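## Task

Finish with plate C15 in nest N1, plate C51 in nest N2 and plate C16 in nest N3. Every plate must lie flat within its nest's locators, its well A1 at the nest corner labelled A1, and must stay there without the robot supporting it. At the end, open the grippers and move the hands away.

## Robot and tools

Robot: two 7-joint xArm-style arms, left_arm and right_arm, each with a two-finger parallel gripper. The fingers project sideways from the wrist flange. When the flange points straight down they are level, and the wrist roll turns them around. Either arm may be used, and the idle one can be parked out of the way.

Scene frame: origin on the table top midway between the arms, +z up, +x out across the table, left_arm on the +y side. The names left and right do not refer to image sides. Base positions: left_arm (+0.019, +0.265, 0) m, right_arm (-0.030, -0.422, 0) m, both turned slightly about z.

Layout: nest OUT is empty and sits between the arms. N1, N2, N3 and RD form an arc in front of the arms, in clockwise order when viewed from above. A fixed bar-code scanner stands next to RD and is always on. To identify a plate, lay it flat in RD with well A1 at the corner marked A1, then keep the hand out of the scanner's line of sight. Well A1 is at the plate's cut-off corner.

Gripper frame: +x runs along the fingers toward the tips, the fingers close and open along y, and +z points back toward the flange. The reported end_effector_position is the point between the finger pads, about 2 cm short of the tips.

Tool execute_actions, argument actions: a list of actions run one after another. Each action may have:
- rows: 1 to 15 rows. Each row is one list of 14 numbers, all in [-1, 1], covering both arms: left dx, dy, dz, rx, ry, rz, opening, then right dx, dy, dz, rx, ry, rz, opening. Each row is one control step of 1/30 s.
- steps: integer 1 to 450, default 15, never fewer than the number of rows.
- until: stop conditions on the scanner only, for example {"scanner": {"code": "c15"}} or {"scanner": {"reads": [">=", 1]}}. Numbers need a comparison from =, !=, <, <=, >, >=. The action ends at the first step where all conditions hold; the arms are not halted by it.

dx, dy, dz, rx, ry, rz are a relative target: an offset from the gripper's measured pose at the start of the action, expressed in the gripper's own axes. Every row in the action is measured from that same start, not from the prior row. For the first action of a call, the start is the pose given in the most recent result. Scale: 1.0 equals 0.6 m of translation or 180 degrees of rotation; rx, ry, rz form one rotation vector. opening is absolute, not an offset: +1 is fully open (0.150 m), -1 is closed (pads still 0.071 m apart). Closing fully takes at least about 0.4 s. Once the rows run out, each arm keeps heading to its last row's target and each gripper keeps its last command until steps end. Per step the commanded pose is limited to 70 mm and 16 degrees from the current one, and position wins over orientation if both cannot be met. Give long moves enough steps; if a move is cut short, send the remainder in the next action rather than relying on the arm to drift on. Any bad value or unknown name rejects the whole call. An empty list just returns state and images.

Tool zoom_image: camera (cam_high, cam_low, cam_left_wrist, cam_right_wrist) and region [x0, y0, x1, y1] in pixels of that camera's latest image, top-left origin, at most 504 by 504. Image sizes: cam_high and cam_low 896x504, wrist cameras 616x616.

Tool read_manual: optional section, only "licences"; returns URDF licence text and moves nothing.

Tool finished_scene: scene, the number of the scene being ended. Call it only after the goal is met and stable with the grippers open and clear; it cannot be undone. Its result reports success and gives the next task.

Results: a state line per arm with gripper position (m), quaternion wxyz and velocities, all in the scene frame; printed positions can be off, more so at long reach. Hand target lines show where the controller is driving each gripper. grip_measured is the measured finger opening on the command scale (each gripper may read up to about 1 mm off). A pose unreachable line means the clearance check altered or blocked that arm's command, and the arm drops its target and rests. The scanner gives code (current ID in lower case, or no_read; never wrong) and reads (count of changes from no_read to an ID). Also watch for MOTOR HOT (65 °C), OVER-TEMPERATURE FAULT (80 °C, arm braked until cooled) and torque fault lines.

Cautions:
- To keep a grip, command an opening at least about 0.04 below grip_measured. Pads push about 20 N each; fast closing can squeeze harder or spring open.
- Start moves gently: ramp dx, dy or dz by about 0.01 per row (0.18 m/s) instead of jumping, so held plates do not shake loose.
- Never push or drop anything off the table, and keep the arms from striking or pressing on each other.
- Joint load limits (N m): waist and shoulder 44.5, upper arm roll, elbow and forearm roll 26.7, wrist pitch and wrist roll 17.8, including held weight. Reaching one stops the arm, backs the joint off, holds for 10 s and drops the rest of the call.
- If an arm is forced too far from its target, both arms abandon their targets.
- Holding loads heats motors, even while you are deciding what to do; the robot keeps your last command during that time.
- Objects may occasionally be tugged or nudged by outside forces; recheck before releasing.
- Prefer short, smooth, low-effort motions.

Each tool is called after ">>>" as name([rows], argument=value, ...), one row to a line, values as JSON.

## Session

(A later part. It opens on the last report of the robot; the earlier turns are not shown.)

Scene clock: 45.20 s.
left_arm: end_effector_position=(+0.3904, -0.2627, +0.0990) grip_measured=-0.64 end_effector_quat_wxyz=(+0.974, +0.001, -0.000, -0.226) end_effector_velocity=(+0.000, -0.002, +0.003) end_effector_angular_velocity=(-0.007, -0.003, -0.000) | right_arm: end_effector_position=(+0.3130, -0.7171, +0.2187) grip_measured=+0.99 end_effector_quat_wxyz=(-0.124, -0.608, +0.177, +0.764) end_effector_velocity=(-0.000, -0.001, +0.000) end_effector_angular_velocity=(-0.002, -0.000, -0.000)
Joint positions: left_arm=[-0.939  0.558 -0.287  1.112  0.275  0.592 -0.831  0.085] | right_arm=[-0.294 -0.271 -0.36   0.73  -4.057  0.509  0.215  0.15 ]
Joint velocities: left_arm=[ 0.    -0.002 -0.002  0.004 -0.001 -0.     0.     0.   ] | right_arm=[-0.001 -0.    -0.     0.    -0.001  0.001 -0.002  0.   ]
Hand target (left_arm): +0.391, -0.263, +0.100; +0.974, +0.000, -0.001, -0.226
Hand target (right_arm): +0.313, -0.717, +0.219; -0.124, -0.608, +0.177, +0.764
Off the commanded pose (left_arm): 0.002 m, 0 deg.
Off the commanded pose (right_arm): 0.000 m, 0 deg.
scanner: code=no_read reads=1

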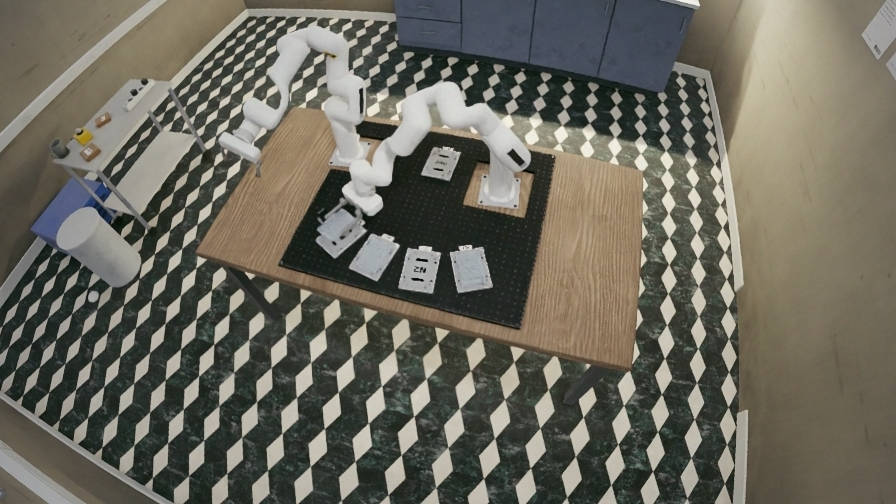

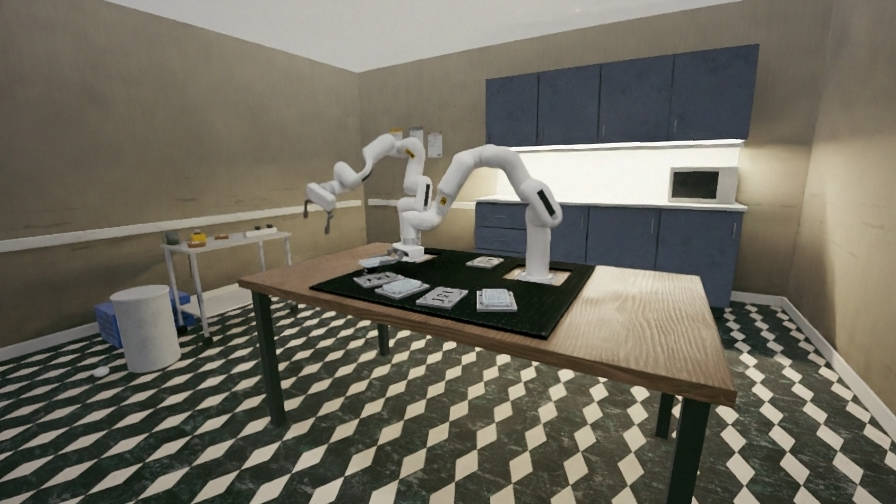

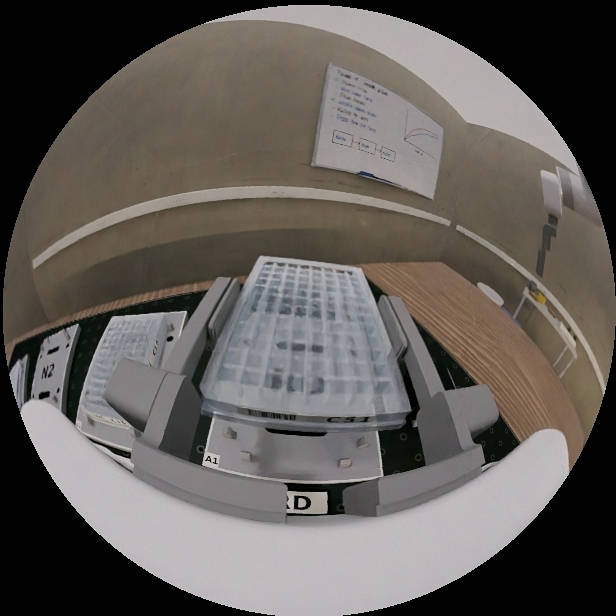

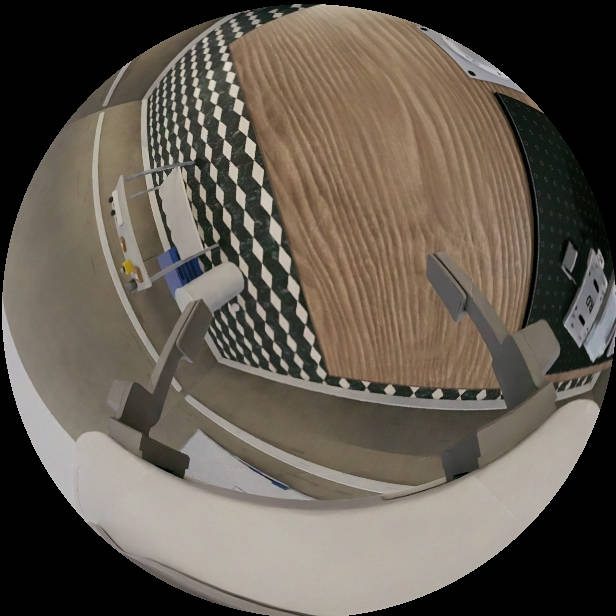

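>>> execute_actions([
  {"rows":[[-0.0008,0.0027,0,0,0,0.0009,-0.74,0,0,0,0,0,0,1],[-0.0019,0.0068,0,0,0,0.0023,-0.74,0,0,0,0,0,0,1],[-0.0039,0.0137,0,0,0,0.0046,-0.74,0,0,0,0,0,0,1],[-0.0062,0.0218,0,0,0,0.0074,-0.74,0,0,0,0,0,0,1],[-0.0089,0.0314,0,0,0,0.0106,-0.74,0,0,0,0,0,0,1],[-0.0119,0.0423,0,0,0,0.0143,-0.74,0,0,0,0,0,0,1],[-0.015,0.0532,0,0,0,0.0179,-0.74,0,0,0,0,0,0,1],[-0.0181,0.0642,0,0,0,0.0216,-0.74,0,0,0,0,0,0,1],[-0.0216,0.0764,0,0,0,0.0258,-0.74,0,0,0,0,0,0,1],[-0.025,0.0887,0,0,0,0.0299,-0.74,0,0,0,0,0,0,1],[-0.0285,0.101,0,0,0,0.034,-0.74,0,0,0,0,0,0,1],[-0.032,0.1133,0,0,0,0.0382,-0.74,0,0,0,0,0,0,1],[-0.0354,0.1256,0,0,0,0.0423,-0.74,0,0,0,0,0,0,1],[-0.0385,0.1365,0,0,0,0.046,-0.74,0,0,0,0,0,0,1]],"steps":14},
  {"rows":[[-0.0031,0.0234,0,0,0,0.0077,-0.74,0,0,0,0,0,0,1],[-0.0046,0.0352,0,0,0,0.0115,-0.74,0,0,0,0,0,0,1],[-0.0061,0.0469,0,0,0,0.0153,-0.74,0,0,0,0,0,0,1],[-0.0077,0.0586,0,0,0,0.0192,-0.74,0,0,0,0,0,0,1],[-0.0092,0.0703,0,0,0,0.023,-0.74,0,0,0,0,0,0,1],[-0.0107,0.082,0,0,0,0.0268,-0.74,0,0,0,0,0,0,1],[-0.0123,0.0937,0,0,0,0.0307,-0.74,0,0,0,0,0,0,1],[-0.0138,0.1055,0,0,0,0.0345,-0.74,0,0,0,0,0,0,1],[-0.0153,0.1172,0,0,0,0.0383,-0.74,0,0,0,0,0,0,1],[-0.0169,0.1289,0,0,0,0.0422,-0.74,0,0,0,0,0,0,1],[-0.0184,0.1406,0,0,0,0.046,-0.74,0,0,0,0,0,0,1],[-0.0199,0.1523,0,0,0,0.0498,-0.74,0,0,0,0,0,0,1]],"steps":12},
  {"rows":[[0.0003,0.0236,0,0,0,0.0077,-0.74,0,0,0,0,0,0,1],[0.0005,0.0355,0,0,0,0.0115,-0.74,0,0,0,0,0,0,1],[0.0007,0.0473,0,0,0,0.0153,-0.74,0,0,0,0,0,0,1],[0.0008,0.0591,0,0,0,0.0192,-0.74,0,0,0,0,0,0,1],[0.001,0.0709,0,0,0,0.023,-0.74,0,0,0,0,0,0,1],[0.0012,0.0827,0,0,0,0.0268,-0.74,0,0,0,0,0,0,1],[0.0013,0.0945,0,0,0,0.0307,-0.74,0,0,0,0,0,0,1],[0.0015,0.1064,0,0,0,0.0345,-0.74,0,0,0,0,0,0,1],[0.0017,0.1182,0,0,0,0.0383,-0.74,0,0,0,0,0,0,1],[0.0018,0.13,0,0,0,0.0422,-0.74,0,0,0,0,0,0,1],[0.002,0.1418,0,0,0,0.046,-0.74,0,0,0,0,0,0,1],[0.0022,0.1536,0,0,0,0.0498,-0.74,0,0,0,0,0,0,1]],"steps":16},
])

Scene clock: 47.10 s.
left_arm: end_effector_position=(+0.4399, -0.0362, +0.0969) grip_measured=-0.64 end_effector_quat_wxyz=(+1.000, +0.003, +0.000, -0.028) end_effector_velocity=(+0.002, +0.016, +0.006) end_effector_angular_velocity=(-0.015, -0.004, +0.018) | right_arm: end_effector_position=(+0.3130, -0.7171, +0.2187) grip_measured=+0.99 end_effector_quat_wxyz=(-0.124, -0.608, +0.177, +0.764) end_effector_velocity=(-0.000, -0.001, +0.000) end_effector_angular_velocity=(-0.003, -0.000, -0.000)
Joint positions: left_arm=[-0.733  0.277 -0.195  0.643  0.153  0.379 -0.879  0.085] | right_arm=[-0.294 -0.271 -0.36   0.73  -4.057  0.509  0.215  0.15 ]
Joint velocities: left_arm=[ 0.033 -0.038 -0.009 -0.039 -0.028 -0.017  0.031  0.   ] | right_arm=[-0.001 -0.    -0.     0.    -0.001 -0.    -0.002 -0.   ]
Hand target (left_arm): +0.439, -0.036, +0.097; +1.000, +0.002, +0.000, -0.029
Hand target (right_arm): +0.313, -0.717, +0.219; -0.124, -0.608, +0.177, +0.764
Off the commanded pose (left_arm): 0.001 m, 0 deg.
Off the commanded pose (right_arm): 0.000 m, 0 deg.
scanner: code=no_read reads=1

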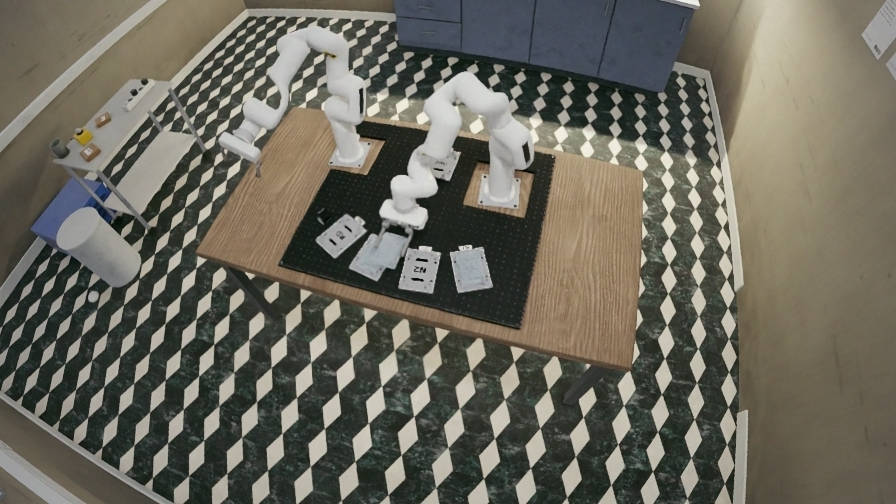

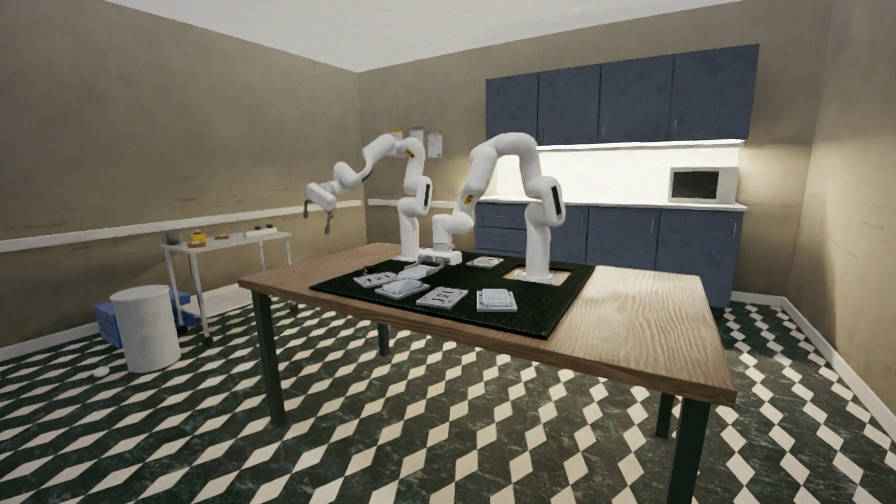

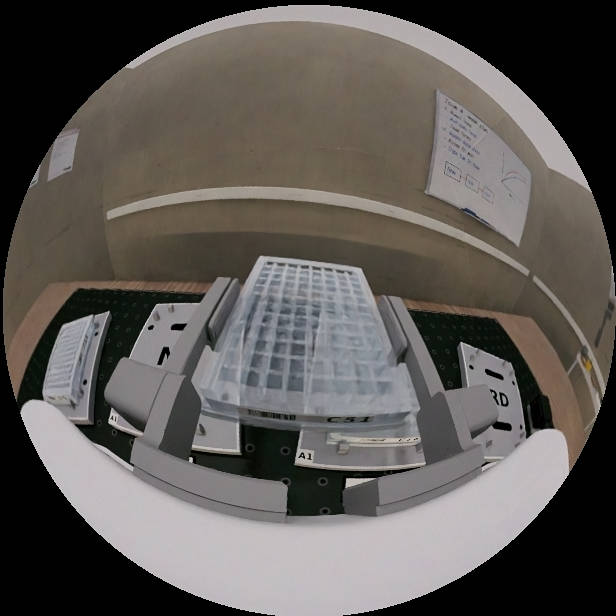

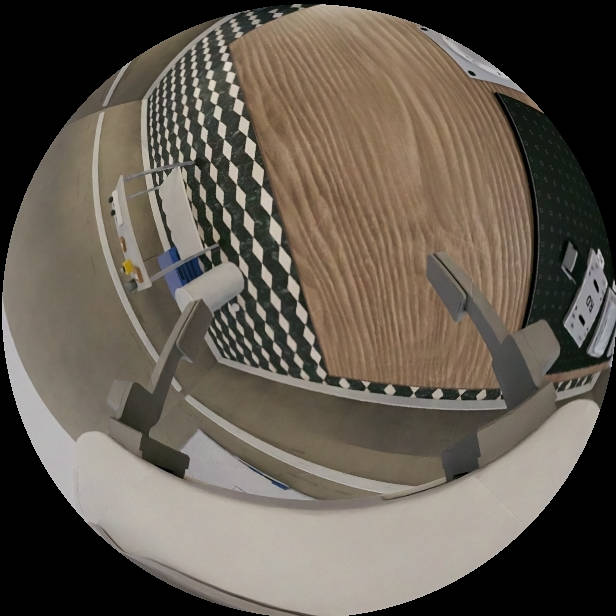

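>>> execute_actions([
  {"rows":[[0.0002,0.0036,0,0,0,0.0011,-0.74,0,0,0,0,0,0,1],[0.0006,0.0109,0.0003,0,0,0.0034,-0.74,0,0,0,0,0,0,1],[0.0011,0.0217,0.0006,-0.0002,0,0.0068,-0.74,0,0,0,0,0,0,1],[0.0018,0.0344,0.001,-0.0004,0,0.0107,-0.74,0,0,0,0,0,0,1],[0.0025,0.0489,0.0014,-0.0005,0,0.0152,-0.74,0,0,0,0,0,0,1],[0.0034,0.0652,0.0019,-0.0007,0,0.0203,-0.74,0,0,0,0,0,0,1],[0.0042,0.0815,0.0023,-0.0009,0,0.0254,-0.74,0,0,0,0,0,0,1],[0.0051,0.0978,0.0028,-0.0011,0,0.0305,-0.74,0,0,0,0,0,0,1],[0.0059,0.1141,0.0033,-0.0013,0,0.0355,-0.74,0,0,0,0,0,0,1],[0.0068,0.1304,0.0037,-0.0014,0,0.0406,-0.74,0,0,0,0,0,0,1],[0.0075,0.1449,0.0042,-0.0016,0,0.0451,-0.74,0,0,0,0,0,0,1],[0.0082,0.1576,0.0045,-0.0017,0,0.0491,-0.74,0,0,0,0,0,0,1],[0.0087,0.1684,0.0048,-0.0019,0,0.0525,-0.74,0,0,0,0,0,0,1],[0.0091,0.1757,0.005,-0.0019,0,0.0547,-0.74,0,0,0,0,0,0,1],[0.0094,0.1811,0.0052,-0.002,0,0.0564,-0.74,0,0,0,0,0,0,1]],"steps":26},
])

Scene clock: 48.20 s.
left_arm: end_effector_position=(+0.4512, +0.0713, +0.1003) grip_measured=-0.64 end_effector_quat_wxyz=(+0.998, -0.001, +0.001, +0.060) end_effector_velocity=(+0.000, +0.004, -0.001) end_effector_angular_velocity=(+0.001, +0.002, +0.008) | right_arm: end_effector_position=(+0.3130, -0.7171, +0.2187) grip_measured=+0.99 end_effector_quat_wxyz=(-0.124, -0.608, +0.177, +0.764) end_effector_velocity=(-0.000, -0.000, -0.000) end_effector_angular_velocity=(-0.000, +0.000, -0.001)
Joint positions: left_arm=[-0.609  0.161 -0.144  0.477  0.067  0.319 -0.808  0.085] | right_arm=[-0.294 -0.271 -0.36   0.73  -4.057  0.509  0.215  0.15 ]
Joint velocities: left_arm=[ 0.003 -0.001  0.003 -0.003 -0.002 -0.     0.    -0.   ] | right_arm=[-0.001  0.     0.     0.     0.001 -0.    -0.001 -0.   ]
Hand target (left_arm): +0.451, +0.072, +0.100; +0.998, -0.001, +0.001, +0.060
Hand target (right_arm): +0.313, -0.717, +0.219; -0.124, -0.608, +0.177, +0.764
Off the commanded pose (left_arm): 0.001 m, 0 deg.
Off the commanded pose (right_arm): 0.000 m, 0 deg.
scanner: code=no_read reads=1

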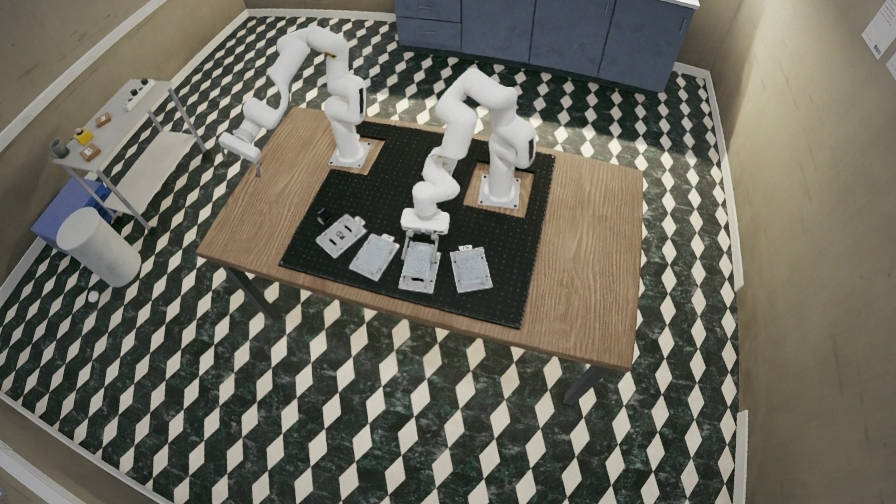

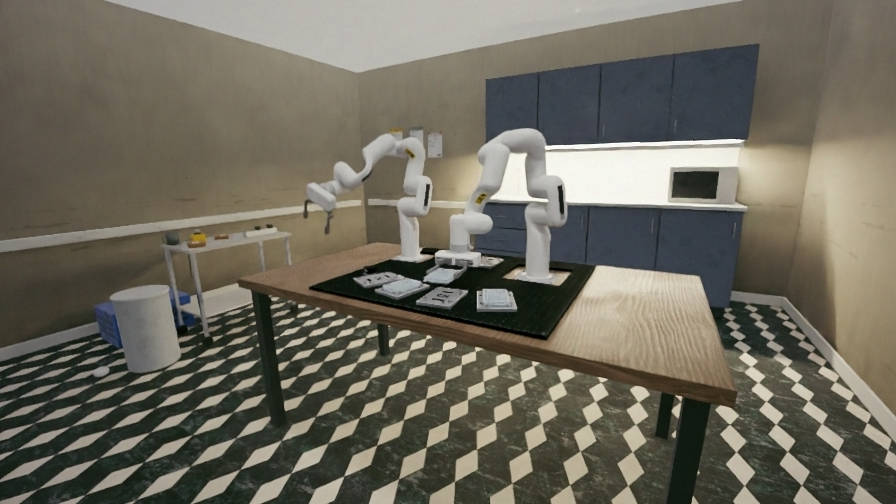

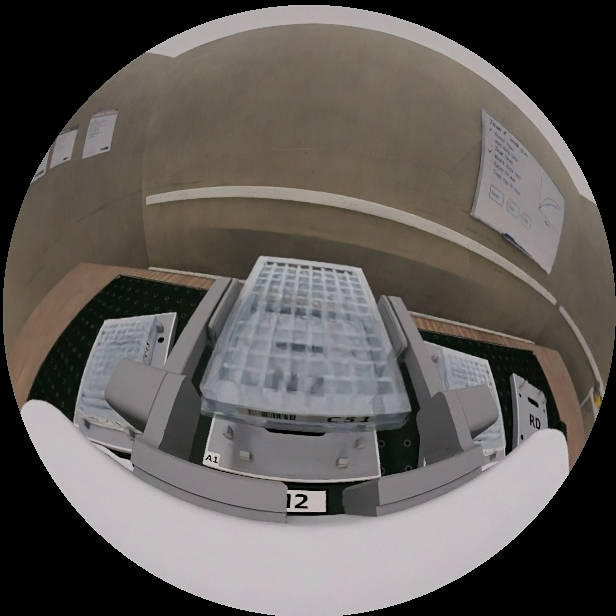

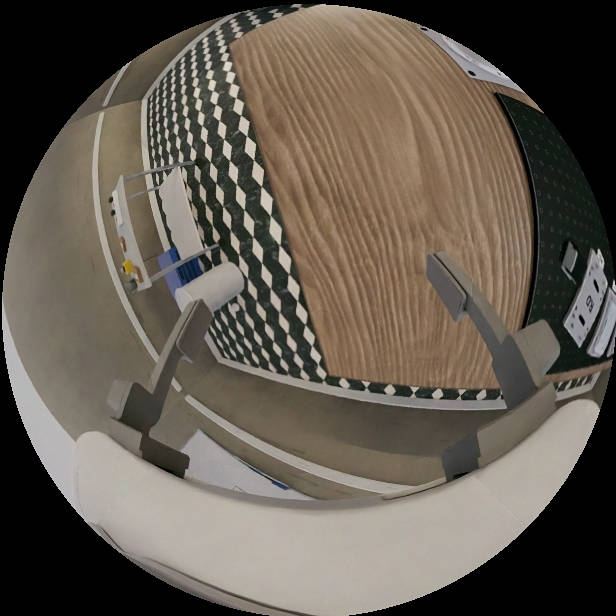

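>>> execute_actions([
  {"rows":[[0.0002,0.0002,-0.003,0,0,0,-0.74,0,0,0,0,0,0,1],[0.0004,0.0004,-0.008,0,0,0,-0.74,0,0,0,0,0,0,1],[0.0006,0.0006,-0.015,0,0,0,-0.74,0,0,0,0,0,0,1],[0.0008,0.0008,-0.024,0,0,0,-0.74,0,0,0,0,0,0,1],[0.0008,0.0008,-0.034,0,0,0,-0.74,0,0,0,0,0,0,1],[0.0008,0.0008,-0.044,0,0,0,-0.74,0,0,0,0,0,0,1],[0.0008,0.0008,-0.054,0,0,0,-0.74,0,0,0,0,0,0,1],[0.0008,0.0008,-0.063,0,0,0,-0.74,0,0,0,0,0,0,1],[0.0008,0.0008,-0.071,0,0,0,-0.74,0,0,0,0,0,0,1],[0.0008,0.0008,-0.077,0,0,0,-0.74,0,0,0,0,0,0,1],[0.0008,0.0008,-0.0805,0,0,0,-0.74,0,0,0,0,0,0,1]],"steps":22},
])

>>> zoom_image(camera="cam_left_wrist", region=[120, 240, 500, 520])

Scene clock: 49.13 s.
left_arm: end_effector_position=(+0.4519, +0.0714, +0.0526) grip_measured=-0.64 end_effector_quat_wxyz=(+0.998, -0.001, +0.000, +0.060) end_effector_velocity=(-0.001, +0.002, -0.002) end_effector_angular_velocity=(+0.004, +0.004, +0.003) | right_arm: end_effector_position=(+0.3130, -0.7171, +0.2187) grip_measured=+0.99 end_effector_quat_wxyz=(-0.124, -0.608, +0.177, +0.764) end_effector_velocity=(+0.000, -0.000, +0.000) end_effector_angular_velocity=(-0.002, -0.000, +0.001)
Joint positions: left_arm=[-0.655  0.347 -0.078  0.506  0.152  0.161 -0.87   0.085] | right_arm=[-0.294 -0.271 -0.36   0.73  -4.057  0.509  0.215  0.15 ]
Joint velocities: left_arm=[-0.001  0.004  0.003 -0.002  0.    -0.001 -0.001  0.   ] | right_arm=[-0.    -0.     0.     0.    -0.001  0.001 -0.001 -0.   ]
Hand target (left_arm): +0.452, +0.072, +0.052; +0.998, -0.001, +0.001, +0.060
Hand target (right_arm): +0.313, -0.717, +0.219; -0.124, -0.608, +0.177, +0.764
Off the commanded pose (left_arm): 0.001 m, 0 deg.
Off the commanded pose (right_arm): 0.000 m, 0 deg.
scanner: code=no_read reads=1

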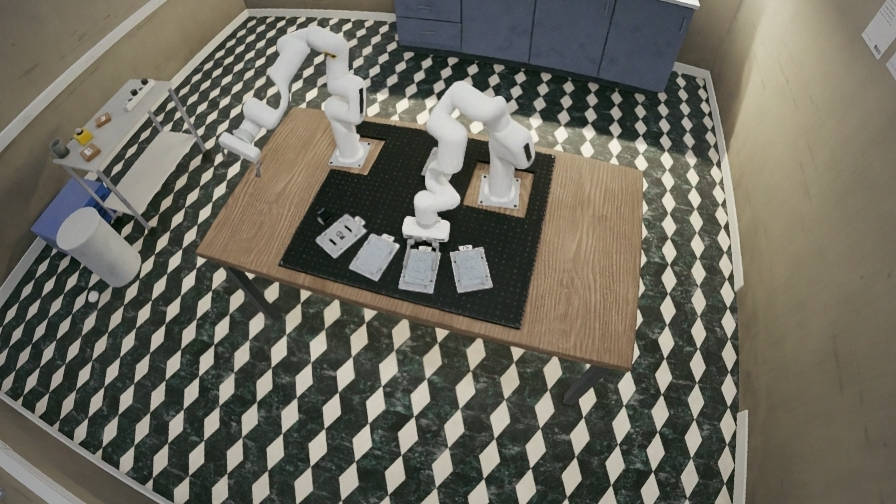

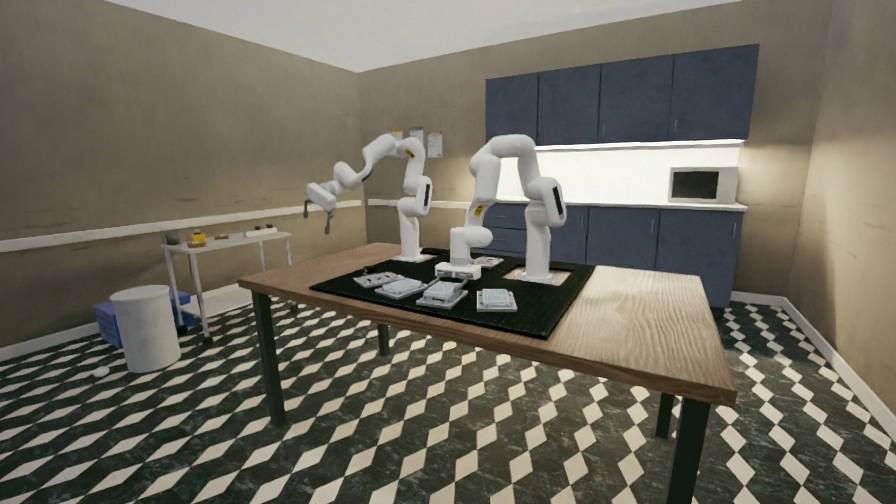

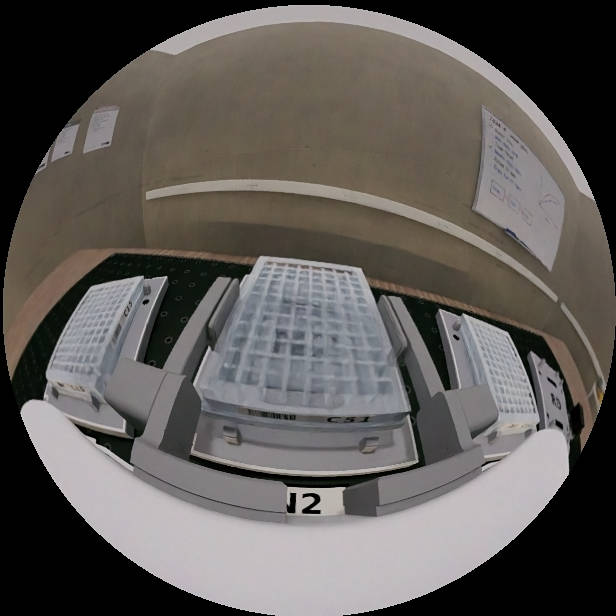

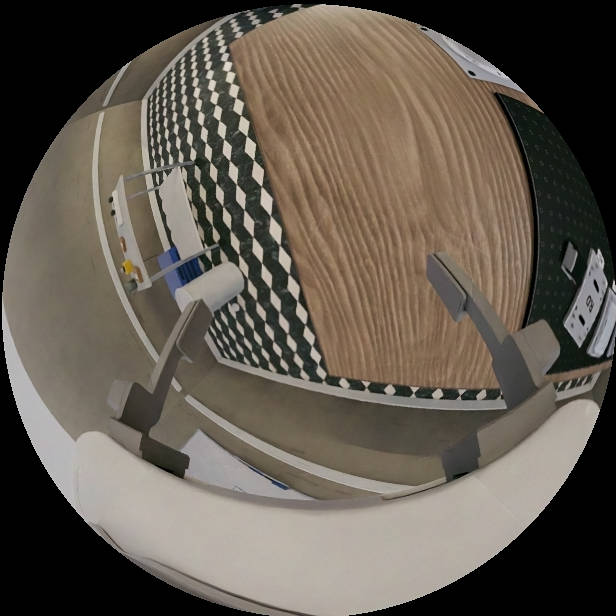

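Region (120, 240, 500, 520) of cam_left_wrist's 616x616 image, scaled by 1.326, with more detail than that image has; it fills the top 371 rows of this view, and the rest is white.

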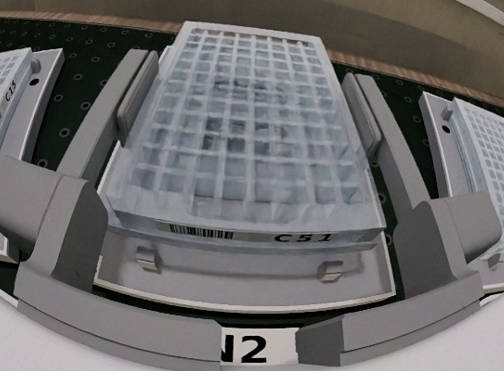

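>>> execute_actions([
  {"rows":[[0,0,-0.003,0,0,0,-0.74,0,0,0,0,0,0,1],[0,0,-0.007,0,0,0,-0.74,0,0,0,0,0,0,1],[0,0,-0.011,0,0,0,-0.74,0,0,0,0,0,0,1],[0,0,-0.015,0,0,0,-0.74,0,0,0,0,0,0,1],[0,0,-0.019,0,0,0,-0.74,0,0,0,0,0,0,1],[0,0,-0.022,0,0,0,-0.74,0,0,0,0,0,0,1],[0,0,-0.024,0,0,0,-0.74,0,0,0,0,0,0,1],[0,0,-0.0252,0,0,0,-0.74,0,0,0,0,0,0,1]],"steps":18},
])

>>> zoom_image(camera="cam_left_wrist", region=[120, 240, 500, 520])

Scene clock: 49.87 s.
left_arm: end_effector_position=(+0.4523, +0.0712, +0.0379) grip_measured=-0.64 end_effector_quat_wxyz=(+0.998, -0.002, -0.000, +0.060) end_effector_velocity=(-0.001, +0.001, -0.002) end_effector_angular_velocity=(+0.002, +0.003, +0.001) | right_arm: end_effector_position=(+0.3130, -0.7171, +0.2187) grip_measured=+0.99 end_effector_quat_wxyz=(-0.124, -0.608, +0.177, +0.764) end_effector_velocity=(-0.000, +0.000, -0.000) end_effector_angular_velocity=(-0.001, +0.002, +0.001)
Joint positions: left_arm=[-0.675  0.406 -0.054  0.521  0.166  0.115 -0.882  0.085] | right_arm=[-0.294 -0.271 -0.36   0.73  -4.057  0.509  0.215  0.15 ]
Joint velocities: left_arm=[-0.001  0.003  0.    -0.001  0.    -0.    -0.002  0.   ] | right_arm=[ 0.     0.001  0.    -0.001 -0.001 -0.    -0.001  0.   ]
Hand target (left_arm): +0.452, +0.071, +0.037; +0.998, -0.001, +0.000, +0.060
Hand target (right_arm): +0.313, -0.717, +0.219; -0.124, -0.608, +0.177, +0.764
Off the commanded pose (left_arm): 0.001 m, 0 deg.
Off the commanded pose (right_arm): 0.000 m, 0 deg.
scanner: code=no_read reads=1

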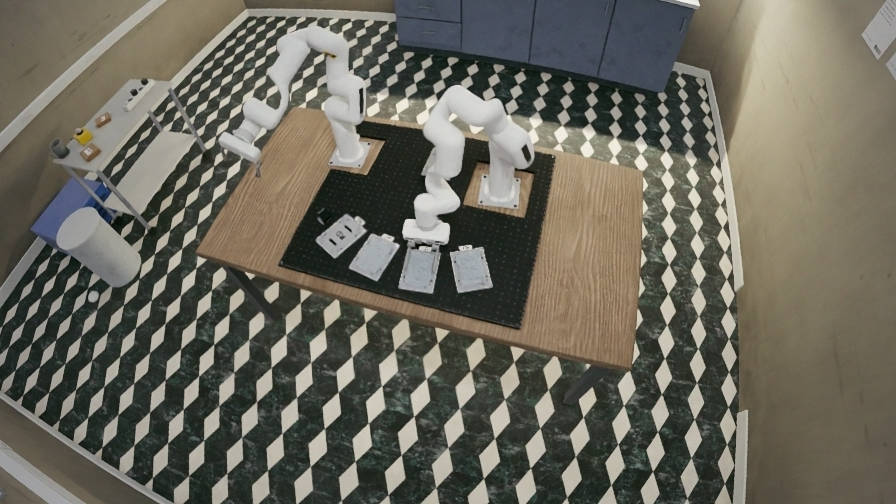

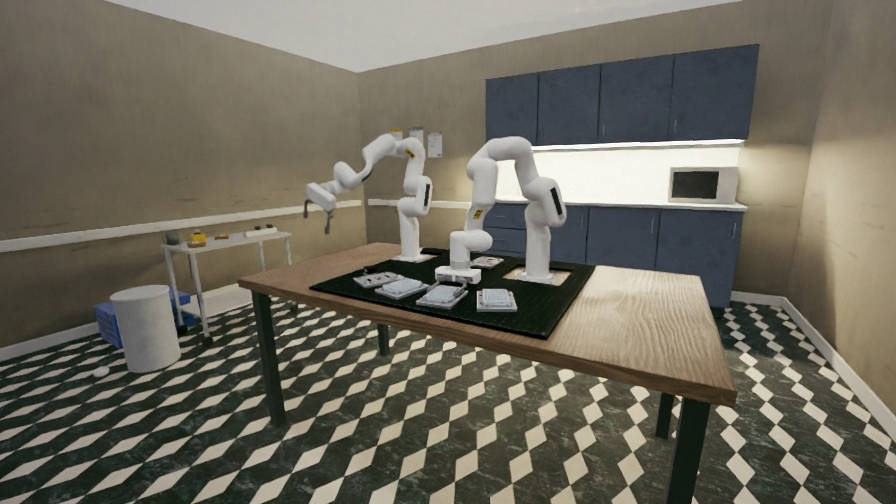

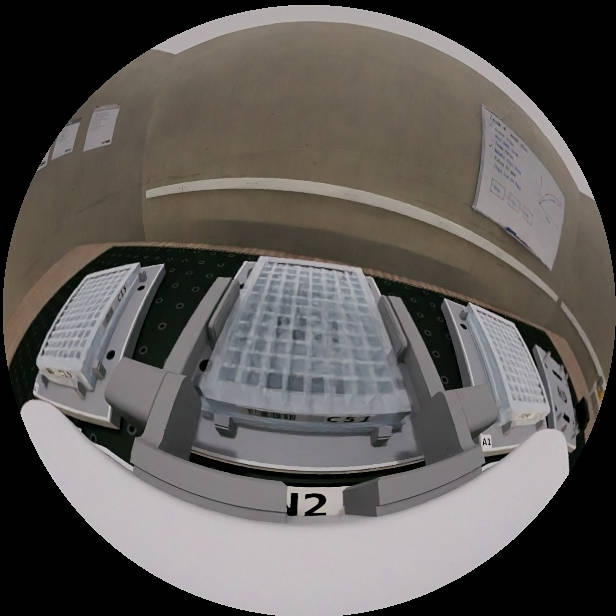

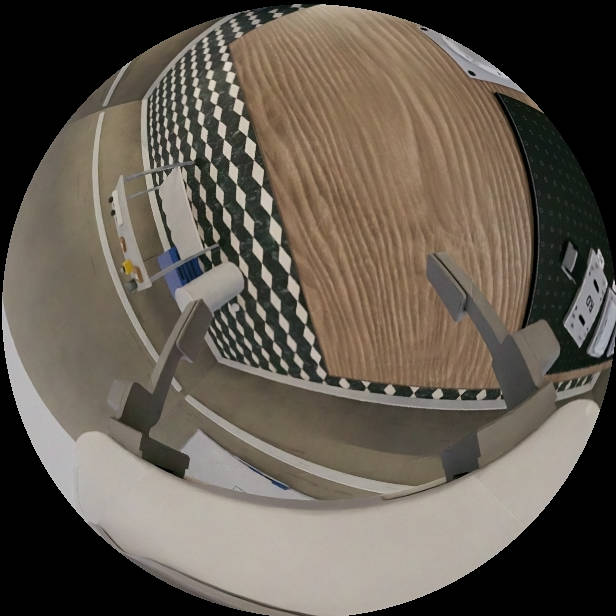

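Region (120, 240, 500, 520) of cam_left_wrist's 616x616 image, scaled by 1.326, with more detail than that image has; it fills the top 371 rows of this view, and the rest is white.

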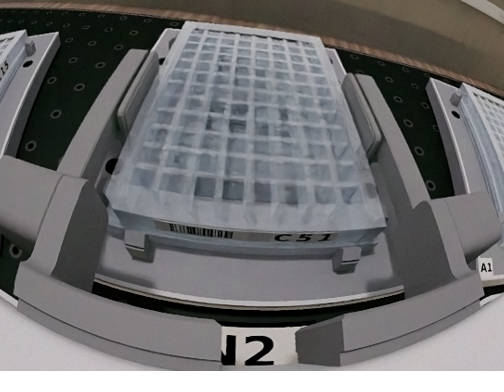

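C51 is seated in N2. I'm releasing it and moving the arm clear.

>>> execute_actions([
  {"rows":[[0,0,0,0,0,0,-0.66,0,0,0,0,0,0,1],[0,0,0,0,0,0,-0.58,0,0,0,0,0,0,1],[0,0,0,0,0,0,-0.50,0,0,0,0,0,0,1],[0,0,0,0,0,0,-0.42,0,0,0,0,0,0,1],[0,0,0,0,0,0,-0.34,0,0,0,0,0,0,1],[0,0,0,0,0,0,-0.27,0,0,0,0,0,0,1],[0,0,0,0,0,0,-0.2,0,0,0,0,0,0,1]],"steps":12},
  {"rows":[[0,0,0.005,0,0,0,-0.2,0,0,0,0,0,0,1],[0,0,0.014,0,0,0,-0.2,0,0,0,0,0,0,1],[0,0,0.026,0,0,0,-0.2,0,0,0,0,0,0,1],[0,0,0.041,0,0,0,-0.2,0,0,0,0,0,0,1],[0,0,0.058,0,0,0,-0.2,0,0,0,0,0,0,1],[0,0,0.076,0,0,0,-0.2,0,0,0,0,0,0,1],[0,0,0.094,0,0,0,-0.2,0,0,0,0,0,0,1],[-0.005,0,0.112,0,0,0,-0.2,0,0,0,0,0,0,1],[-0.012,0,0.13,0,0,0,-0.2,0,0,0,0,0,0,1],[-0.02,0,0.147,0,0,0,-0.2,0,0,0,0,0,0,1],[-0.03,0,0.162,0,0,0,-0.2,0,0,0,0,0,0,1],[-0.04,0,0.175,0,0,0,-0.2,0,0,0,0,0,0,1],[-0.047,0,0.184,0,0,0,-0.2,0,0,0,0,0,0,1],[-0.05,0,0.19,0,0,0,-0.2,0,0,0,0,0,0,1]],"steps":22},
])

>>> zoom_image(camera="cam_high", region=[300, 200, 520, 320])

>>> zoom_image(camera="cam_low", region=[340, 250, 540, 330])

Scene clock: 51.47 s.
left_arm: end_effector_position=(+0.4221, +0.0685, +0.1506) grip_measured=-0.20 end_effector_quat_wxyz=(+0.998, -0.001, -0.000, +0.060) end_effector_velocity=(-0.004, +0.011, -0.005) end_effector_angular_velocity=(+0.015, +0.044, +0.012) | right_arm: end_effector_position=(+0.3130, -0.7171, +0.2187) grip_measured=+0.99 end_effector_quat_wxyz=(-0.124, -0.608, +0.177, +0.764) end_effector_velocity=(+0.000, +0.000, -0.000) end_effector_angular_velocity=(-0.000, +0.000, +0.001)
Joint positions: left_arm=[-0.665 -0.081 -0.166  0.407 -0.03   0.485 -0.797  0.103] | right_arm=[-0.294 -0.271 -0.36   0.73  -4.057  0.509  0.215  0.15 ]
Joint velocities: left_arm=[-0.002 -0.023  0.015 -0.007 -0.039  0.06   0.035  0.   ] | right_arm=[ 0.001 -0.     0.    -0.    -0.     0.    -0.     0.   ]
Hand target (left_arm): +0.422, +0.068, +0.151; +0.998, -0.001, -0.000, +0.060
Hand target (right_arm): +0.313, -0.717, +0.219; -0.124, -0.608, +0.177, +0.764
Off the commanded pose (left_arm): 0.001 m, 0 deg.
Off the commanded pose (right_arm): 0.000 m, 0 deg.
scanner: code=no_read reads=1

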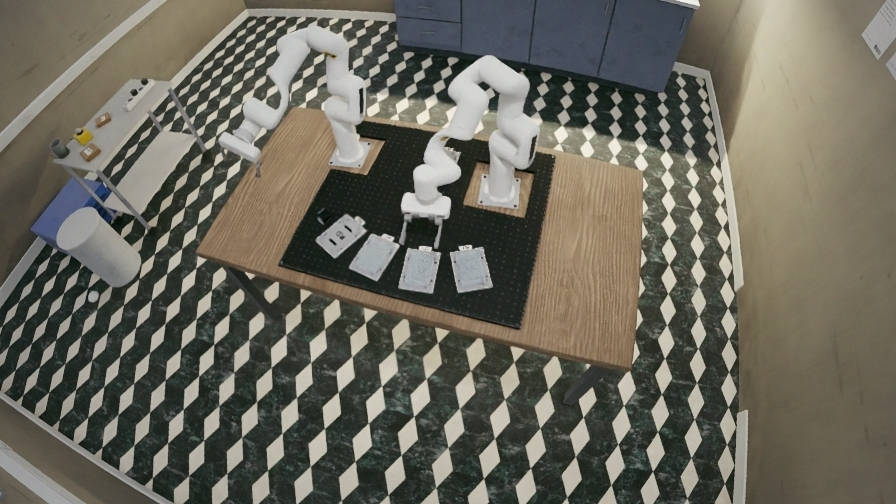

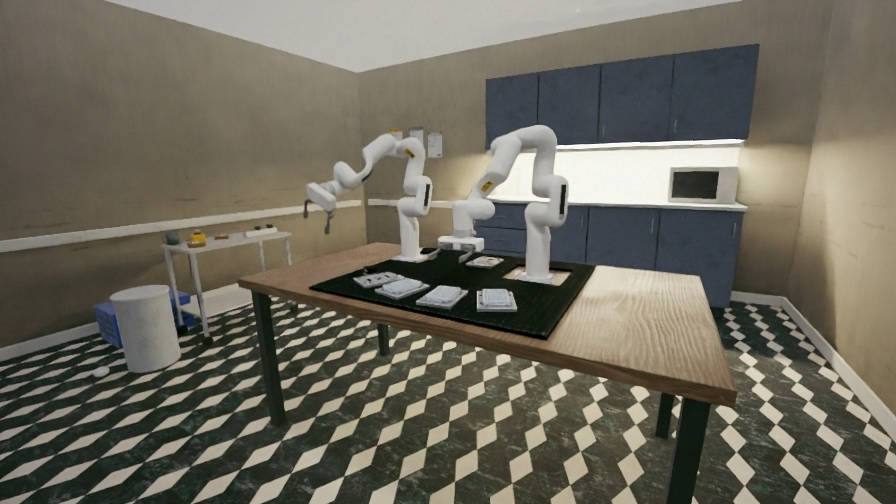

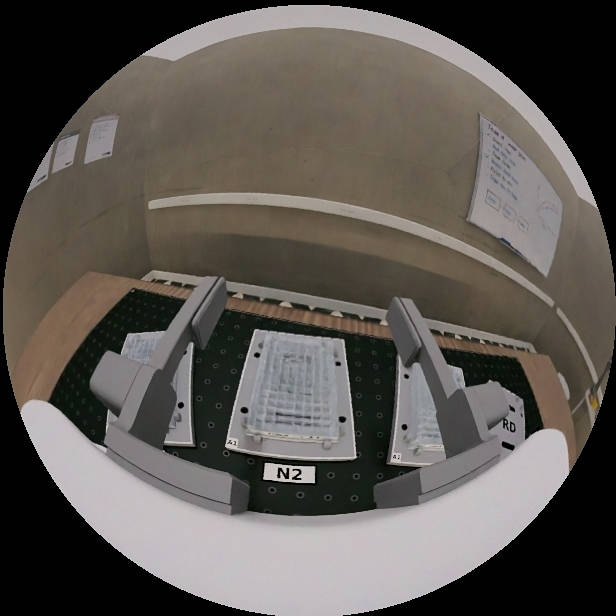

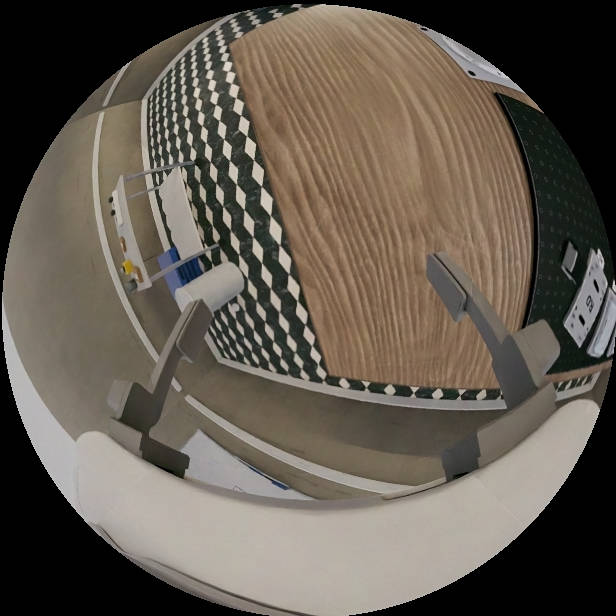

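Region (300, 200, 520, 320) of cam_high's 896x504 image, scaled by 2.291, with more detail than that image has; it fills the top 275 rows of this view, and the rest is white.

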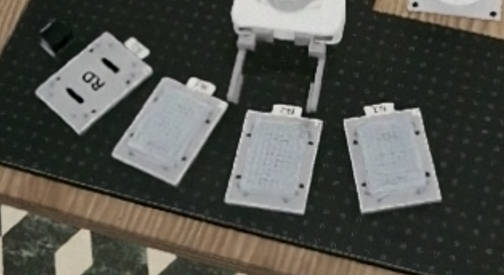

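Region (340, 250, 540, 330) of cam_low's 896x504 image, scaled by 2.520, with more detail than that image has; it fills the top 202 rows of this view, and the rest is white.

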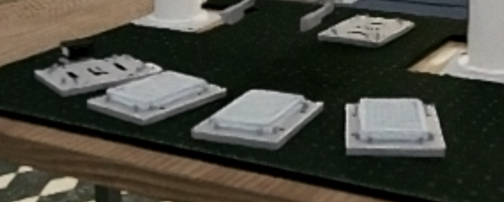

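All three plates sit flat in their nests and the arm is clear.

>>> finished_scene(scene=2)

The scene is finished: the task was done.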